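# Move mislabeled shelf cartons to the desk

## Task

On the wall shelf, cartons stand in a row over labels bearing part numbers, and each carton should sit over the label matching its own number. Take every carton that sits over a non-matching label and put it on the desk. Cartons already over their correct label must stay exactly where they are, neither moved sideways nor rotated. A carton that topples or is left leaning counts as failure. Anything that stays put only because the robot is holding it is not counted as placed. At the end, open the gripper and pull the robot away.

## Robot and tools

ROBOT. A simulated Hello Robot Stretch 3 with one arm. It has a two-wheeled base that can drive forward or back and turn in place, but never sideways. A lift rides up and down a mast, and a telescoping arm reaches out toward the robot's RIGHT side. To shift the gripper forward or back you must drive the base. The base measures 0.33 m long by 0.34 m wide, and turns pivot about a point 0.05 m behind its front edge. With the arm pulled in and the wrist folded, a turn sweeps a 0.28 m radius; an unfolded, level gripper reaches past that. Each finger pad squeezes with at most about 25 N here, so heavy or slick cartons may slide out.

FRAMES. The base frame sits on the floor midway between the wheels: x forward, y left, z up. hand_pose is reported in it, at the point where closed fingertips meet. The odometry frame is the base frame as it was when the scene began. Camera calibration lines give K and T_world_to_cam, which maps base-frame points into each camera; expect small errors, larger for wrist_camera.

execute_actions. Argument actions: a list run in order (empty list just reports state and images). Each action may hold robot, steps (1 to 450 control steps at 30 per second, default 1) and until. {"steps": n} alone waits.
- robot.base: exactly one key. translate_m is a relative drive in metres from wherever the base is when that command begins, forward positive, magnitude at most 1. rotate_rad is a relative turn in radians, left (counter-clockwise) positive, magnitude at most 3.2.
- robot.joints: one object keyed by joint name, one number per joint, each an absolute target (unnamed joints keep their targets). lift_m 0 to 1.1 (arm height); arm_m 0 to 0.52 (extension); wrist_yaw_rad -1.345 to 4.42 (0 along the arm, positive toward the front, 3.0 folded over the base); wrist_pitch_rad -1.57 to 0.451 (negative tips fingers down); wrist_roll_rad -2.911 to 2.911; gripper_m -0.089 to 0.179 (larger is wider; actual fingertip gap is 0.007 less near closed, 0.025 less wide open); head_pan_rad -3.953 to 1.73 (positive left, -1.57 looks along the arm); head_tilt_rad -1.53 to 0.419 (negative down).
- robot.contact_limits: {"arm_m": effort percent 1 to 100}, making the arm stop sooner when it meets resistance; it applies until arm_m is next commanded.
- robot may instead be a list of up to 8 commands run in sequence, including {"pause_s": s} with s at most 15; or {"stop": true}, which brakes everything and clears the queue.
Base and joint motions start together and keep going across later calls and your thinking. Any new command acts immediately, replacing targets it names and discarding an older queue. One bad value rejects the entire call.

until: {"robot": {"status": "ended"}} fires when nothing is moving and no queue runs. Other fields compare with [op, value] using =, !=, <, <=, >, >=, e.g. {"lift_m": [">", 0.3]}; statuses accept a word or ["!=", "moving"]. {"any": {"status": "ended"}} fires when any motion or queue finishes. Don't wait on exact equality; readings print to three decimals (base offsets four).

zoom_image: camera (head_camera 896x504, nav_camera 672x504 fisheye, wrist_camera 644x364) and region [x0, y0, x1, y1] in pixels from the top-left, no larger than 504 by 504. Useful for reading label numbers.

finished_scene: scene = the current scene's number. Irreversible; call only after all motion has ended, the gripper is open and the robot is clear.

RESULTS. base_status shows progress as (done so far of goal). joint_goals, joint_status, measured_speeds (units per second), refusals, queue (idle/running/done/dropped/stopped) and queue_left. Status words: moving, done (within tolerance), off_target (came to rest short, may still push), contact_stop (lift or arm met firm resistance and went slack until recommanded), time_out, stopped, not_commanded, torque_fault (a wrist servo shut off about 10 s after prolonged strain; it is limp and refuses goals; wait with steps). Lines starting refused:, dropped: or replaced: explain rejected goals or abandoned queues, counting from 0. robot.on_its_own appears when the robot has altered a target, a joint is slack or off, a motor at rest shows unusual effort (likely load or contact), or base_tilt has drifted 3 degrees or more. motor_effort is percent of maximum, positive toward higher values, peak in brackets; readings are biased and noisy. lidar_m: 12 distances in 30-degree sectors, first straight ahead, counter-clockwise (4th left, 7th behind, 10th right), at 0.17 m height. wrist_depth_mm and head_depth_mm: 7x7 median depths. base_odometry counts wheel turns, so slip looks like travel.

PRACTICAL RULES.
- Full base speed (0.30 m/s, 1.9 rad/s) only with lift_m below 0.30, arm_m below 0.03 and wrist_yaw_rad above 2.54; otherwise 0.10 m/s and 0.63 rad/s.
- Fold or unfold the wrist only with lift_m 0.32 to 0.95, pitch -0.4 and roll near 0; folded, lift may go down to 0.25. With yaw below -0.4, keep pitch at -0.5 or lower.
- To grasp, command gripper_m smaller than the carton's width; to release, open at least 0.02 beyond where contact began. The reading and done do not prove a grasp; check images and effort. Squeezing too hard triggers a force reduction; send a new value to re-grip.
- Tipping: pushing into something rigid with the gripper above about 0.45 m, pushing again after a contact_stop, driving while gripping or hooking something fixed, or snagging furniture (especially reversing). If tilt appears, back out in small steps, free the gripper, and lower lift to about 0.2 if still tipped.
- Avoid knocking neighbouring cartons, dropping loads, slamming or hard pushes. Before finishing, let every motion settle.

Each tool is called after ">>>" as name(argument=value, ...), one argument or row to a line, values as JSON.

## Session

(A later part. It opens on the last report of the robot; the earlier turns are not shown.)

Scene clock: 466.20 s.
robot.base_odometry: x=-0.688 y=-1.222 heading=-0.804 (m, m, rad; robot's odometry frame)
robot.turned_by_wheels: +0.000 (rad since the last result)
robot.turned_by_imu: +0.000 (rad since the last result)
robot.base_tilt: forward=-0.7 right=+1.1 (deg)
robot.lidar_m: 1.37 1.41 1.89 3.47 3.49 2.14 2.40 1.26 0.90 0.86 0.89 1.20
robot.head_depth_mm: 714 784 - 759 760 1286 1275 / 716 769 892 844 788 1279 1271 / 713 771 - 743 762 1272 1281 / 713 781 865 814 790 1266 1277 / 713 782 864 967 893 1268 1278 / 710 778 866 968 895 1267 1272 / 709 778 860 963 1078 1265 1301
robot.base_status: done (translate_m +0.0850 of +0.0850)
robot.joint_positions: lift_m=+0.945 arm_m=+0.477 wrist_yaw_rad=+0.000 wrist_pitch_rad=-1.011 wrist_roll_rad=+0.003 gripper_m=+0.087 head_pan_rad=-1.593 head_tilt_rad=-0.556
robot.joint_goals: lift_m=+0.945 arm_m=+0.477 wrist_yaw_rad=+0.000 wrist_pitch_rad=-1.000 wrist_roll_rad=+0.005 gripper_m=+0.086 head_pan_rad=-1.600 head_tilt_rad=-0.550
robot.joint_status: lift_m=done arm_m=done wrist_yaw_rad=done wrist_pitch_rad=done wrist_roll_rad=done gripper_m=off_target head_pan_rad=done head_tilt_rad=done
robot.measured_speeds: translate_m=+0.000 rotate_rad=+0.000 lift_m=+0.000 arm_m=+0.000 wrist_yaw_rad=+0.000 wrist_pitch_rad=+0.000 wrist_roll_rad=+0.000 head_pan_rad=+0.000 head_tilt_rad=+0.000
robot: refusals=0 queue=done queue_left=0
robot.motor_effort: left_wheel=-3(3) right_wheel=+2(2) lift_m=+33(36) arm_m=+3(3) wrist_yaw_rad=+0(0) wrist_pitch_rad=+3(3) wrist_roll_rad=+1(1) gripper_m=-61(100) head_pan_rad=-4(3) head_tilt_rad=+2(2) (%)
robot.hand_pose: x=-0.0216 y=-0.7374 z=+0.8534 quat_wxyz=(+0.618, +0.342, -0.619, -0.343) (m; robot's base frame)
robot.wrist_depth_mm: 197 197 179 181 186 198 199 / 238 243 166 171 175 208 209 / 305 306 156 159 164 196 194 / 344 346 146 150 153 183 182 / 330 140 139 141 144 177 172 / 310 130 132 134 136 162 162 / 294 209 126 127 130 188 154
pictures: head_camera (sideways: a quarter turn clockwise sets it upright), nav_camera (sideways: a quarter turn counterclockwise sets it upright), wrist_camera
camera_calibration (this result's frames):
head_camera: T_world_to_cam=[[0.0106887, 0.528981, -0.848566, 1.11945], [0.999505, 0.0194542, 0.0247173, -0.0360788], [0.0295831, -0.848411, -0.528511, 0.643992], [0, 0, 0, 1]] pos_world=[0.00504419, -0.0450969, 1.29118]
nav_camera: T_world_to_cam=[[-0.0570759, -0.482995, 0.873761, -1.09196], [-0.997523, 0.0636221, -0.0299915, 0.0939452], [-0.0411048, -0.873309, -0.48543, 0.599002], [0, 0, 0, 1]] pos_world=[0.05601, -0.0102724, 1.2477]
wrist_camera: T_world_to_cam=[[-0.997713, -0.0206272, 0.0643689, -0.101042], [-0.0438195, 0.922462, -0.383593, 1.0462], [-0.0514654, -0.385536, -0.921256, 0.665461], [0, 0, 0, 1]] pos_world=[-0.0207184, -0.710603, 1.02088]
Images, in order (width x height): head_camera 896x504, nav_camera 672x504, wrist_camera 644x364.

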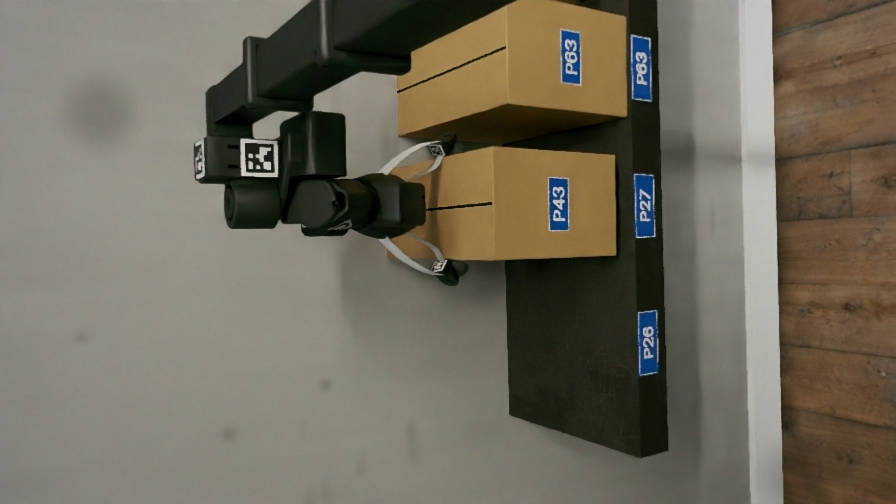

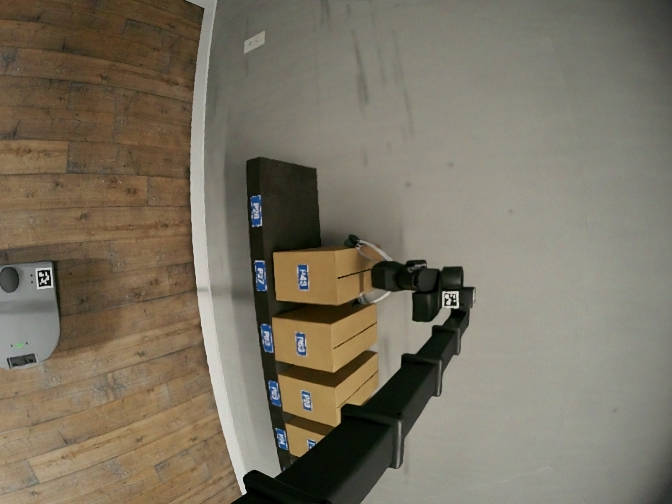

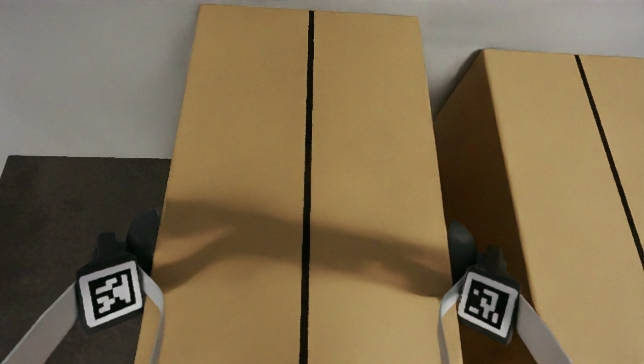

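>>> execute_actions(
  actions=[
    {"robot": {"joints": {"arm_m": 0.3, "lift_m": 1.0, "head_pan_rad": -3.62, "head_tilt_rad": -0.62}}, "steps": 200, "until": {"robot": {"arm_m": ["<", 0.445]}}},
    {"robot": {"base": {"rotate_rad": 1.445}}, "steps": 300, "until": {"robot": {"status": "ended"}}},
  ],
)

Scene clock: 492.17 s.
robot.base_odometry: x=-0.688 y=-1.222 heading=+0.641 (m, m, rad; robot's odometry frame)
robot.turned_by_wheels: +1.445 (rad since the last result)
robot.turned_by_imu: +1.459 (rad since the last result)
robot.base_tilt: forward=-0.8 right=+1.2 (deg)
robot.lidar_m: 3.34 3.92 2.41 2.14 1.47 0.95 0.86 0.87 1.07 1.37 1.38 1.70
robot.head_depth_mm: - - - - - - 1204 / - - - - - - 1238 / - - - - - - 1208 / 861 926 - - - - 1181 / 821 897 - - - - - / 781 847 - - - - - / 737 799 - - - - -
robot.base_status: done (rotate_rad +1.4449 of +1.4450)
robot.joint_positions: lift_m=+1.000 arm_m=+0.300 wrist_yaw_rad=+0.000 wrist_pitch_rad=-1.011 wrist_roll_rad=+0.003 gripper_m=+0.087 head_pan_rad=-3.613 head_tilt_rad=-0.612
robot.joint_goals: lift_m=+1.000 arm_m=+0.300 wrist_yaw_rad=+0.000 wrist_pitch_rad=-1.000 wrist_roll_rad=+0.005 gripper_m=+0.086 head_pan_rad=-3.620 head_tilt_rad=-0.620
robot.joint_status: lift_m=done arm_m=done wrist_yaw_rad=done wrist_pitch_rad=done wrist_roll_rad=done gripper_m=off_target head_pan_rad=done head_tilt_rad=done
robot.measured_speeds: translate_m=+0.000 rotate_rad=+0.000 lift_m=+0.000 arm_m=+0.000 wrist_yaw_rad=+0.000 wrist_pitch_rad=+0.000 wrist_roll_rad=+0.000 head_pan_rad=+0.000 head_tilt_rad=+0.000
robot: refusals=0 queue=done queue_left=0
robot.motor_effort: left_wheel=-3(9) right_wheel=+2(8) lift_m=+33(33) arm_m=-4(7) wrist_yaw_rad=+0(0) wrist_pitch_rad=+3(3) wrist_roll_rad=+1(2) gripper_m=-61(61) head_pan_rad=-3(44) head_tilt_rad=-4(12) (%)
robot.hand_pose: x=-0.0216 y=-0.5609 z=+0.9083 quat_wxyz=(+0.618, +0.342, -0.619, -0.343) (m; robot's base frame)
robot.wrist_depth_mm: 904 - 178 182 - - 789 / - - 166 170 176 - 808 / - - 155 159 164 - 808 / - - 146 150 153 - 831 / - 141 139 141 145 - 838 / 944 131 131 134 137 - 856 / 913 522 125 127 129 - 848
pictures: head_camera (sideways: a quarter turn clockwise sets it upright), nav_camera (sideways: a quarter turn counterclockwise sets it upright), wrist_camera
camera_calibration (this result's frames):
head_camera: T_world_to_cam=[[0.513552, -0.260485, -0.817565, 1.07596], [-0.417639, -0.908211, 0.0270261, -0.030438], [-0.749561, 0.327568, -0.575202, 0.709491], [0, 0, 0, 1]] pos_world=[-0.033468, 0.0202212, 1.28859]
nav_camera: T_world_to_cam=[[-0.45331, 0.282986, 0.845239, -1.05234], [0.491767, 0.870288, -0.0276324, 0.0817871], [-0.743421, 0.403135, -0.533673, 0.666057], [0, 0, 0, 1]] pos_world=[-0.0220977, -0.0418908, 1.2472]
wrist_camera: T_world_to_cam=[[-0.997712, -0.020686, 0.0643603, -0.100959], [-0.0438331, 0.92274, -0.382922, 0.903951], [-0.0514667, -0.384867, -0.921536, 0.784738], [0, 0, 0, 1]] pos_world=[-0.0207175, -0.534181, 1.0758]
Images, in order (width x height): head_camera 896x504, nav_camera 672x504, wrist_camera 644x364.

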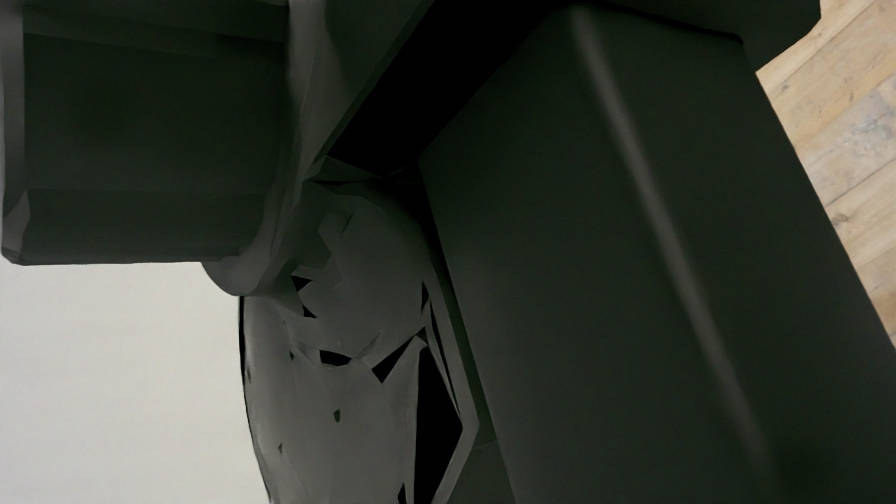

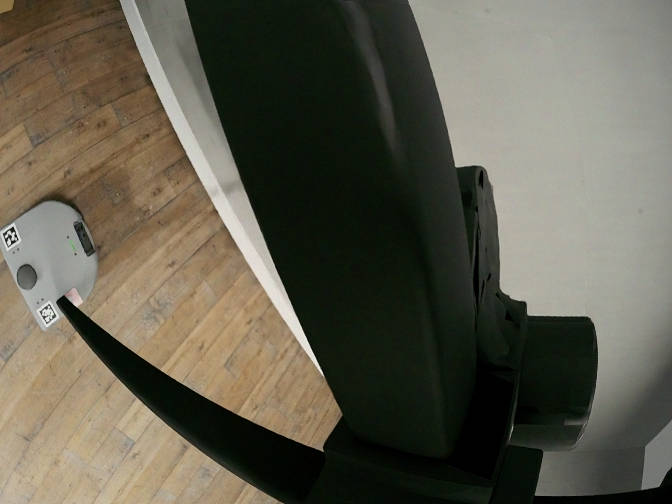

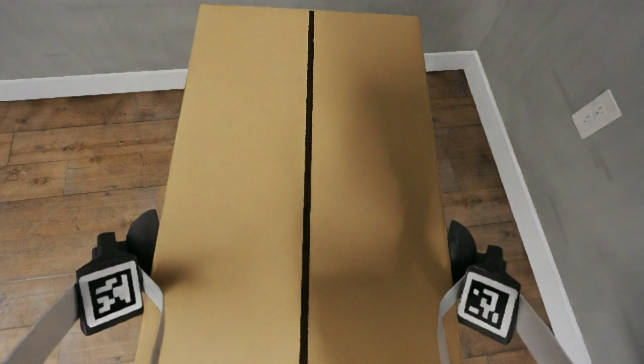

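>>> execute_actions(
  actions=[
    {"robot": {"base": {"translate_m": 1.0}, "joints": {"lift_m": 0.8, "head_pan_rad": -3.56, "head_tilt_rad": -0.5}}, "steps": 450, "until": {"robot": {"translate_m": [">=", 0.3]}}},
  ],
)

>>> zoom_image(
  camera="head_camera",
  region=[300, 0, 620, 330],
)

>>> execute_actions(
  actions=[
    {"robot": {"joints": {"lift_m": 1.0, "head_pan_rad": 0.1, "head_tilt_rad": -0.7}}, "steps": 450, "until": {"robot": {"translate_m": [">=", 0.76]}}},
    {"robot": {"base": {"translate_m": 1.0}}, "steps": 450, "until": {"robot": {"translate_m": [">=", 0.76]}}},
    {"robot": {"base": {"translate_m": 1.0}}, "steps": 450, "until": {"robot": {"status": "ended"}}},
  ],
)

Scene clock: 510.47 s.
robot.base_odometry: x=-0.447 y=-1.042 heading=+0.641 (m, m, rad; robot's odometry frame)
robot.turned_by_wheels: +0.000 (rad since the last result)
robot.turned_by_imu: -0.001 (rad since the last result)
robot.base_tilt: forward=-1.7 right=+1.1 (deg)
robot.lidar_m: 3.26 3.24 2.31 2.09 1.98 1.28 1.16 1.17 1.44 1.32 1.33 1.63
robot.head_depth_mm: 1384 1518 1696 1934 1973 1672 - / 1289 1420 1576 1768 1904 1722 - / 1223 1317 1363 1274 1786 1677 - / 1149 1252 1309 1187 1677 1657 - / 1089 1174 1246 1085 1552 1615 - / 1030 1111 1187 1036 1448 1529 - / 983 1060 1130 1070 1327 1462 1325
robot.base_status: moving (translate_m +0.3012 of +1.0000)
robot.joint_positions: lift_m=+0.800 arm_m=+0.300 wrist_yaw_rad=+0.000 wrist_pitch_rad=-1.011 wrist_roll_rad=+0.003 gripper_m=+0.087 head_pan_rad=-3.567 head_tilt_rad=-0.507
robot.joint_goals: lift_m=+0.800 arm_m=+0.300 wrist_yaw_rad=+0.000 wrist_pitch_rad=-1.000 wrist_roll_rad=+0.005 gripper_m=+0.086 head_pan_rad=-3.560 head_tilt_rad=-0.500
robot.joint_status: lift_m=done arm_m=done wrist_yaw_rad=done wrist_pitch_rad=done wrist_roll_rad=done gripper_m=off_target head_pan_rad=done head_tilt_rad=done
robot.measured_speeds: translate_m=+0.100 rotate_rad=+0.000 lift_m=+0.000 arm_m=+0.000 wrist_yaw_rad=+0.000 wrist_pitch_rad=+0.000 wrist_roll_rad=+0.000 head_pan_rad=+0.000 head_tilt_rad=+0.000
robot: refusals=0 queue=running queue_left=0
robot.motor_effort: left_wheel=-1(3) right_wheel=+2(5) lift_m=+17(33) arm_m=-4(4) wrist_yaw_rad=+0(0) wrist_pitch_rad=+3(3) wrist_roll_rad=+1(1) gripper_m=-60(60) head_pan_rad=+4(10) head_tilt_rad=+3(17) (%)
robot.hand_pose: x=-0.0216 y=-0.5608 z=+0.7091 quat_wxyz=(+0.618, +0.342, -0.619, -0.343) (m; robot's base frame)
robot.wrist_depth_mm: 892 912 179 183 - - - / 969 - 166 170 175 - - / 929 926 157 159 164 - - / 872 863 147 150 153 947 976 / 818 140 139 142 144 912 936 / 767 131 132 134 137 865 870 / 750 437 125 127 129 799 825
pictures: head_camera (sideways: a quarter turn clockwise sets it upright), nav_camera (sideways: a quarter turn counterclockwise sets it upright), wrist_camera
camera_calibration (this result's frames):
head_camera: T_world_to_cam=[[0.443961, -0.199954, -0.873451, 1.14926], [-0.373186, -0.92748, 0.022638, -0.0249998], [-0.814636, 0.315909, -0.486385, 0.59433], [0, 0, 0, 1]] pos_world=[-0.035394, 0.0188576, 1.29346]
nav_camera: T_world_to_cam=[[-0.382388, 0.224093, 0.896416, -1.11952], [0.448498, 0.893212, -0.0319741, 0.0877076], [-0.807855, 0.389814, -0.442059, 0.547244], [0, 0, 0, 1]] pos_world=[-0.0253349, -0.0407881, 1.24828]
wrist_camera: T_world_to_cam=[[-0.997712, -0.0206951, 0.064357, -0.0881392], [-0.0438325, 0.922798, -0.382784, 0.827559], [-0.0514668, -0.384729, -0.921594, 0.601283], [0, 0, 0, 1]] pos_world=[-0.0207175, -0.534163, 0.876587]
Images, in order (width x height): head_camera 896x504, nav_camera 672x504, wrist_camera 644x364.

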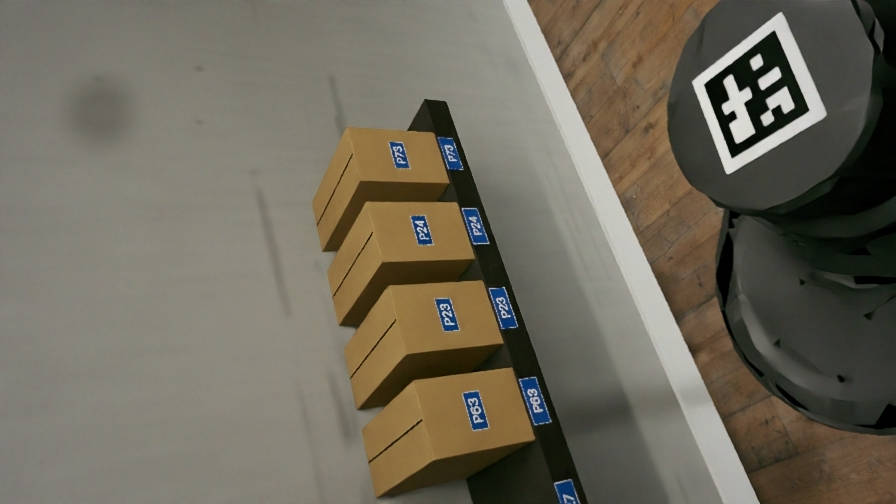

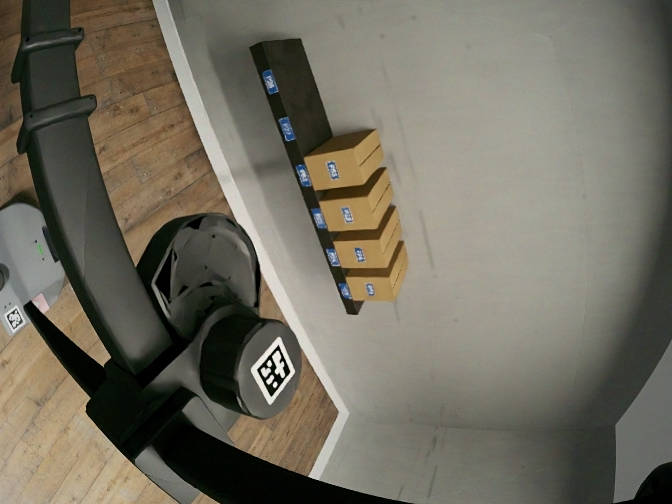

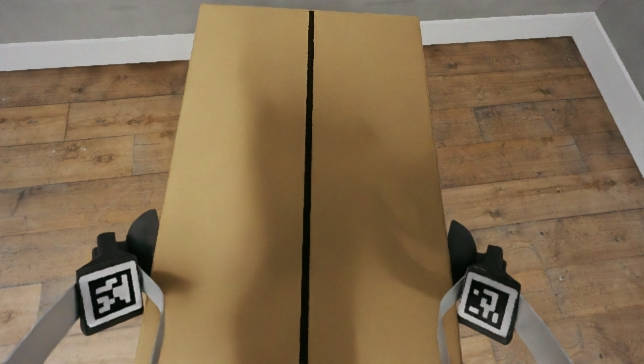

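Region (300, 0, 620, 330) of head_camera's 896x504 image, scaled by 1.527, with more detail than that image has; it fills the left 489 columns of this view, and the rest is white.

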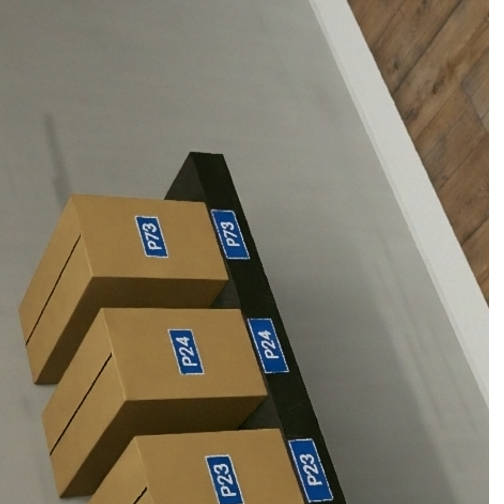

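Scene clock: 533.27 s.
robot.base_odometry: x=+1.332 y=+0.287 heading=+0.641 (m, m, rad; robot's odometry frame)
robot.turned_by_wheels: +0.000 (rad since the last result)
robot.turned_by_imu: -0.009 (rad since the last result)
robot.base_tilt: forward=-0.8 right=+1.3 (deg)
robot.lidar_m: 0.96 1.43 1.53 2.80 2.81 3.45 3.34 1.67 1.06 0.95 0.95 1.15
robot.head_depth_mm: 1223 1358 1554 1798 1622 1370 1186 / 1218 1356 1540 1797 1643 1377 1186 / 1216 1358 1449 886 1653 1382 1197 / 1209 1348 1161 891 1563 1384 1192 / 1205 1341 1165 896 1618 1384 1202 / 1207 1341 865 820 1631 1385 1206 / 1198 1339 812 776 1620 1399 1214
robot.base_status: done (translate_m +1.0000 of +1.0000)
robot.joint_positions: lift_m=+1.000 arm_m=+0.300 wrist_yaw_rad=+0.000 wrist_pitch_rad=-1.011 wrist_roll_rad=+0.003 gripper_m=+0.087 head_pan_rad=+0.093 head_tilt_rad=-0.691
robot.joint_goals: lift_m=+1.000 arm_m=+0.300 wrist_yaw_rad=+0.000 wrist_pitch_rad=-1.000 wrist_roll_rad=+0.005 gripper_m=+0.086 head_pan_rad=+0.100 head_tilt_rad=-0.700
robot.joint_status: lift_m=done arm_m=done wrist_yaw_rad=done wrist_pitch_rad=done wrist_roll_rad=done gripper_m=off_target head_pan_rad=done head_tilt_rad=done
robot.measured_speeds: translate_m=+0.000 rotate_rad=+0.000 lift_m=+0.000 arm_m=+0.000 wrist_yaw_rad=+0.000 wrist_pitch_rad=+0.000 wrist_roll_rad=+0.000 head_pan_rad=+0.000 head_tilt_rad=+0.000
robot: refusals=0 queue=done queue_left=0
robot.motor_effort: left_wheel=-1(2) right_wheel=+0(2) lift_m=+33(34) arm_m=-4(4) wrist_yaw_rad=+0(0) wrist_pitch_rad=+3(3) wrist_roll_rad=+2(1) gripper_m=-61(61) head_pan_rad=+3(43) head_tilt_rad=-5(19) (%)
robot.hand_pose: x=-0.0216 y=-0.5608 z=+0.9083 quat_wxyz=(+0.618, +0.342, -0.619, -0.343) (m; robot's base frame)
robot.wrist_depth_mm: 474 495 179 182 548 633 661 / 565 590 166 170 176 759 838 / 700 721 156 160 165 - - / 906 916 147 150 154 - - / - 141 139 142 143 - - / 970 131 131 134 136 - - / 920 515 125 127 129 - -
pictures: head_camera (sideways: a quarter turn clockwise sets it upright), nav_camera (sideways: a quarter turn counterclockwise sets it upright), wrist_camera
camera_calibration (this result's frames):
head_camera: T_world_to_cam=[[-0.635581, -0.0603447, -0.769672, 1.02054], [-0.130569, 0.990981, 0.0301253, -0.0362211], [0.760913, 0.119642, -0.637728, 0.781617], [0, 0, 0, 1]] pos_world=[0.0491642, 0.00396423, 1.28503]
nav_camera: T_world_to_cam=[[0.599016, 0.00932925, 0.800683, -1.00067], [0.0478614, -0.998561, -0.0241718, 0.079987], [0.799305, 0.0528011, -0.598601, 0.741116], [0, 0, 0, 1]] pos_world=[0.00321162, 0.0500757, 1.24679]
wrist_camera: T_world_to_cam=[[-0.997712, -0.0207021, 0.064355, -0.10096], [-0.0438327, 0.922838, -0.382687, 0.903719], [-0.0514668, -0.384632, -0.921634, 0.78496], [0, 0, 0, 1]] pos_world=[-0.0207175, -0.534155, 1.07578]
Images, in order (width x height): head_camera 896x504, nav_camera 672x504, wrist_camera 644x364.

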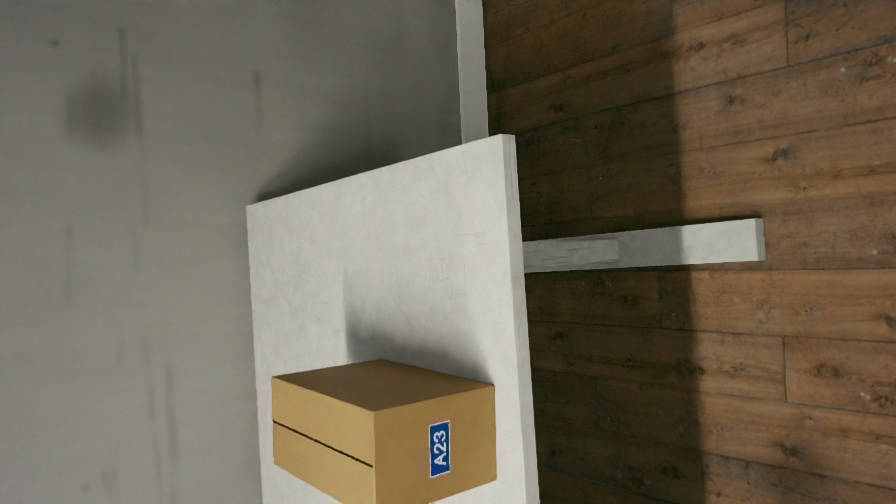

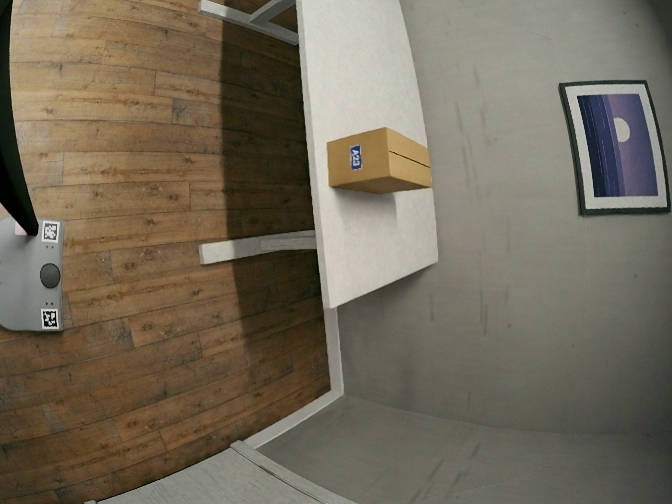

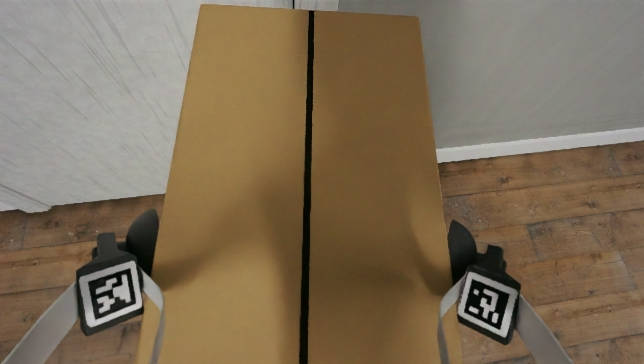

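>>> execute_actions(
  actions=[
    {"robot": {"base": {"rotate_rad": 1.75}, "joints": {"head_pan_rad": -1.6, "head_tilt_rad": -0.55}}, "steps": 300, "until": {"robot": {"rotate_rad": [">=", 0.55]}}},
    {"robot": {"joints": {"arm_m": 0.518}}, "steps": 300, "until": {"robot": {"rotate_rad": [">=", 1.5]}}},
    {"robot": {"joints": {"lift_m": 0.977}}, "steps": 300, "until": {"robot": {"base_status": ["!=", "moving"], "arm_m": [">=", 0.514]}}},
    {"robot": {"joints": {"lift_m": 0.963}}, "steps": 100, "until": {"robot": {"status": "ended"}}},
  ],
)

Scene clock: 555.50 s.
robot.base_odometry: x=+1.332 y=+0.287 heading=+2.391 (m, m, rad; robot's odometry frame)
robot.turned_by_wheels: +1.750 (rad since the last result)
robot.turned_by_imu: +1.766 (rad since the last result)
robot.base_tilt: forward=-0.8 right=+1.3 (deg)
robot.lidar_m: 2.43 2.64 3.46 3.33 1.35 1.00 0.95 0.99 1.39 0.96 1.47 1.53
robot.head_depth_mm: 1180 1274 - 1597 1728 1500 1269 / 1195 1257 1467 1579 915 1510 1273 / 1187 1271 1447 761 798 1470 1279 / 1192 1293 1401 813 805 1498 1282 / 1196 1314 1418 957 835 1521 1283 / 1199 1320 1421 766 810 1533 1289 / 1204 1316 1426 1063 843 1546 1287
robot.base_status: done (rotate_rad +1.7499 of +1.7500)
robot.joint_positions: lift_m=+0.963 arm_m=+0.518 wrist_yaw_rad=+0.000 wrist_pitch_rad=-1.012 wrist_roll_rad=+0.003 gripper_m=+0.087 head_pan_rad=-1.593 head_tilt_rad=-0.556
robot.joint_goals: lift_m=+0.963 arm_m=+0.518 wrist_yaw_rad=+0.000 wrist_pitch_rad=-1.000 wrist_roll_rad=+0.005 gripper_m=+0.086 head_pan_rad=-1.600 head_tilt_rad=-0.550
robot.joint_status: lift_m=done arm_m=done wrist_yaw_rad=done wrist_pitch_rad=done wrist_roll_rad=done gripper_m=off_target head_pan_rad=done head_tilt_rad=done
robot.measured_speeds: translate_m=+0.000 rotate_rad=+0.000 lift_m=+0.000 arm_m=+0.000 wrist_yaw_rad=+0.000 wrist_pitch_rad=+0.000 wrist_roll_rad=+0.000 head_pan_rad=+0.000 head_tilt_rad=+0.000
robot: refusals=0 queue=done queue_left=0
robot.motor_effort: left_wheel=-2(8) right_wheel=+1(6) lift_m=+17(33) arm_m=+3(6) wrist_yaw_rad=+0(0) wrist_pitch_rad=+3(3) wrist_roll_rad=+1(2) gripper_m=-61(61) head_pan_rad=-3(46) head_tilt_rad=+3(17) (%)
robot.hand_pose: x=-0.0216 y=-0.7782 z=+0.8721 quat_wxyz=(+0.618, +0.342, -0.619, -0.343) (m; robot's base frame)
robot.wrist_depth_mm: 389 396 180 182 433 806 784 / 213 374 166 170 176 - 960 / 219 315 156 158 165 - - / 224 298 147 149 154 - - / 228 141 138 141 144 - - / 222 130 132 134 136 - - / 252 201 125 127 130 942 941
pictures: head_camera (sideways: a quarter turn clockwise sets it upright), nav_camera (sideways: a quarter turn counterclockwise sets it upright), wrist_camera
camera_calibration (this result's frames):
head_camera: T_world_to_cam=[[0.0106918, 0.529179, -0.848443, 1.11929], [0.999505, 0.019451, 0.0247271, -0.0360915], [0.0295881, -0.848287, -0.528709, 0.644249], [0, 0, 0, 1]] pos_world=[0.00504436, -0.0450944, 1.29117]
nav_camera: T_world_to_cam=[[-0.0570792, -0.483199, 0.873648, -1.09181], [-0.997523, 0.0636265, -0.0299819, 0.0939327], [-0.0411, -0.873196, -0.485634, 0.599267], [0, 0, 0, 1]] pos_world=[0.0560103, -0.0102597, 1.2477]
wrist_camera: T_world_to_cam=[[-0.997714, -0.0206078, 0.0643574, -0.10307], [-0.0437433, 0.922866, -0.382629, 1.09043], [-0.0515081, -0.384569, -0.921658, 0.668038], [0, 0, 0, 1]] pos_world=[-0.0207263, -0.751539, 1.03957]
Images, in order (width x height): head_camera 896x504, nav_camera 672x504, wrist_camera 644x364.

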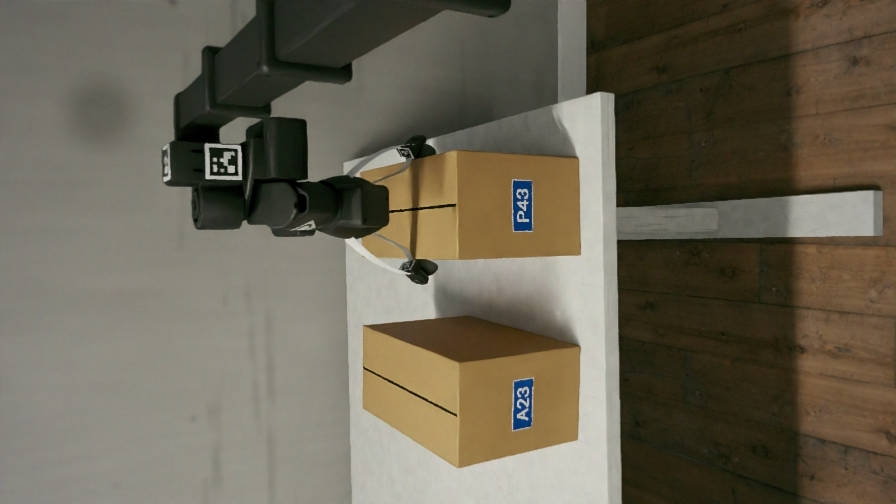

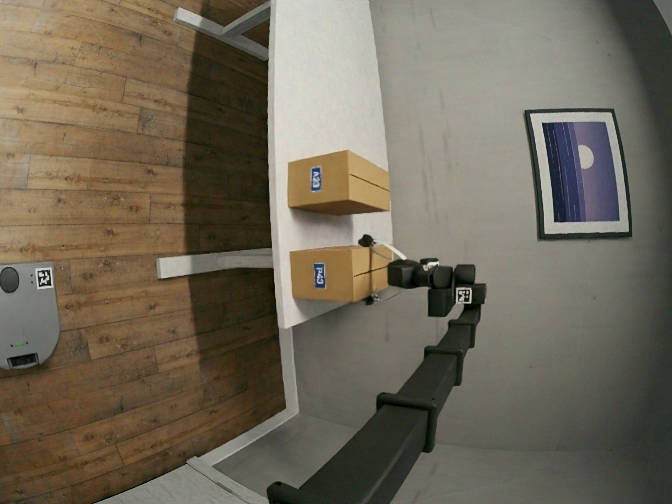

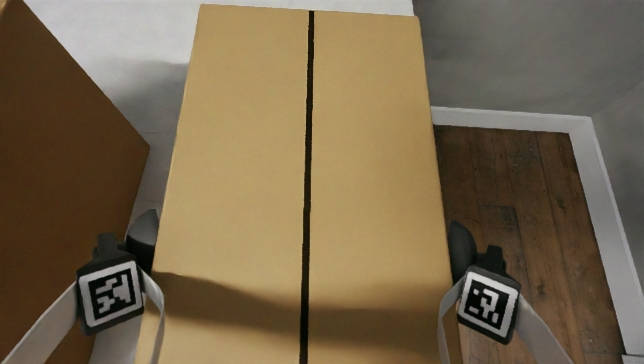

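>>> execute_actions(
  actions=[
    {"robot": {"joints": {"gripper_m": 0.168, "lift_m": 0.961}}, "steps": 120, "until": {"robot": {"gripper_m": [">=", 0.158]}}},
    {"robot": {"joints": {"lift_m": 1.01, "arm_m": 0.06}}, "steps": 300, "until": {"robot": {"status": "ended"}}},
  ],
)

Scene clock: 564.87 s.
robot.base_odometry: x=+1.332 y=+0.287 heading=+2.391 (m, m, rad; robot's odometry frame)
robot.turned_by_wheels: +0.000 (rad since the last result)
robot.turned_by_imu: +0.000 (rad since the last result)
robot.base_tilt: forward=-0.8 right=+1.2 (deg)
robot.lidar_m: 2.44 2.63 3.46 3.32 1.36 1.00 0.95 0.99 1.39 0.96 1.47 1.53
robot.head_depth_mm: 1189 1300 - - - - 1273 / 1192 1301 1421 - - - 1243 / 1185 1306 1424 - - - 1247 / 1197 1323 1413 849 821 1444 1273 / 1197 1314 1422 962 841 1571 1287 / 1211 1314 1430 768 809 1543 1284 / 1199 1320 1419 1067 841 1535 1291
robot.base_status: done (rotate_rad +1.7499 of +1.7500)
robot.joint_positions: lift_m=+1.010 arm_m=+0.060 wrist_yaw_rad=+0.000 wrist_pitch_rad=-1.007 wrist_roll_rad=+0.003 gripper_m=+0.168 head_pan_rad=-1.593 head_tilt_rad=-0.556
robot.joint_goals: lift_m=+1.010 arm_m=+0.060 wrist_yaw_rad=+0.000 wrist_pitch_rad=-1.000 wrist_roll_rad=+0.005 gripper_m=+0.168 head_pan_rad=-1.600 head_tilt_rad=-0.550
robot.joint_status: lift_m=done arm_m=done wrist_yaw_rad=done wrist_pitch_rad=done wrist_roll_rad=done gripper_m=done head_pan_rad=done head_tilt_rad=done
robot.measured_speeds: translate_m=+0.000 rotate_rad=+0.000 lift_m=+0.000 arm_m=+0.000 wrist_yaw_rad=+0.000 wrist_pitch_rad=+0.000 wrist_roll_rad=+0.000 head_pan_rad=+0.000 head_tilt_rad=+0.000
robot: refusals=0 queue=done queue_left=0
robot.motor_effort: left_wheel=-2(2) right_wheel=+1(1) lift_m=+32(34) arm_m=-4(8) wrist_yaw_rad=+0(1) wrist_pitch_rad=+2(3) wrist_roll_rad=+1(1) gripper_m=+1(100) head_pan_rad=-3(4) head_tilt_rad=+3(2) (%)
robot.hand_pose: x=-0.0216 y=-0.3219 z=+0.9189 quat_wxyz=(+0.619, +0.341, -0.620, -0.342) (m; robot's base frame)
robot.wrist_depth_mm: 451 453 466 457 - - - / - - - - - - - / - - - - - - - / - - - - - - - / - - - - - - - / - - - - - - - / 933 950 942 946 - - -
pictures: head_camera (sideways: a quarter turn clockwise sets it upright), nav_camera (sideways: a quarter turn counterclockwise sets it upright), wrist_camera
camera_calibration (this result's frames):
head_camera: T_world_to_cam=[[0.0106896, 0.529081, -0.848504, 1.11937], [0.999505, 0.0194537, 0.0247223, -0.0360853], [0.0295867, -0.848348, -0.528611, 0.644122], [0, 0, 0, 1]] pos_world=[0.00504433, -0.0450957, 1.29117]
nav_camera: T_world_to_cam=[[-0.057077, -0.483098, 0.873704, -1.09188], [-0.997523, 0.0636232, -0.0299866, 0.0939389], [-0.0411013, -0.873252, -0.485533, 0.599136], [0, 0, 0, 1]] pos_world=[0.0560102, -0.0102659, 1.2477]
wrist_camera: T_world_to_cam=[[-0.997713, -0.0203313, 0.0644561, -0.0966775], [-0.043775, 0.921006, -0.387081, 0.690756], [-0.0514946, -0.389017, -0.91979, 0.883496], [0, 0, 0, 1]] pos_world=[-0.0207232, -0.294461, 1.08624]
Images, in order (width x height): head_camera 896x504, nav_camera 672x504, wrist_camera 644x364.

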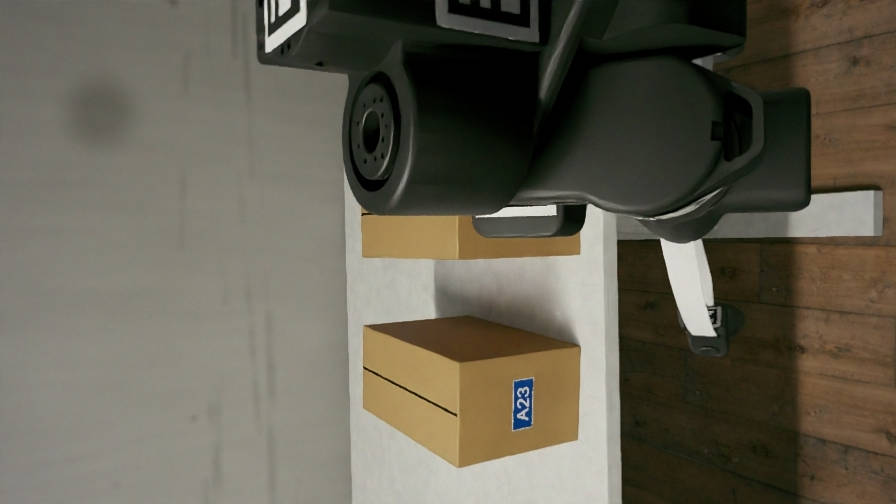

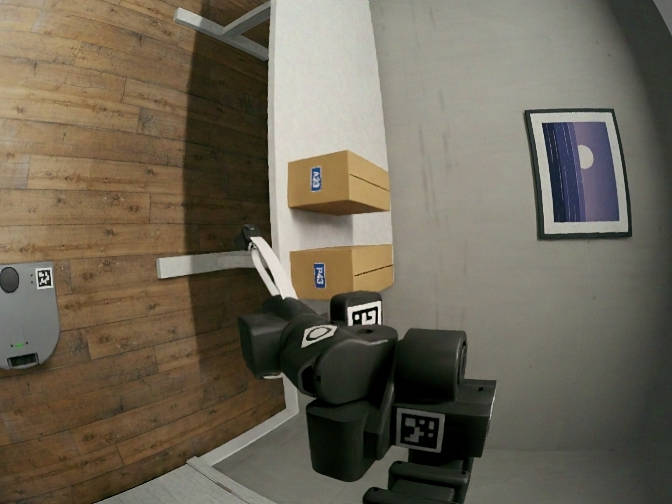

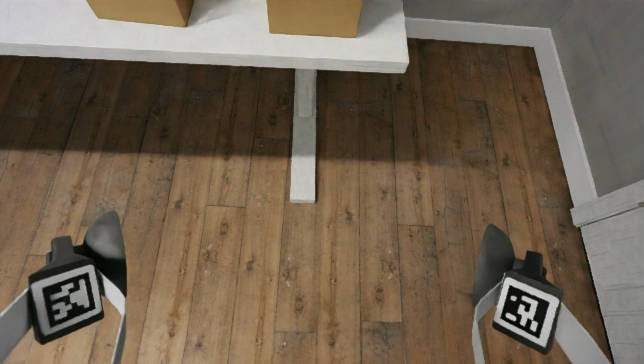

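Both misplaced cartons are on the desk and the gripper is clear. Finishing scene 1.

>>> finished_scene(
  scene=1,
)

The scene is finished: the task was done.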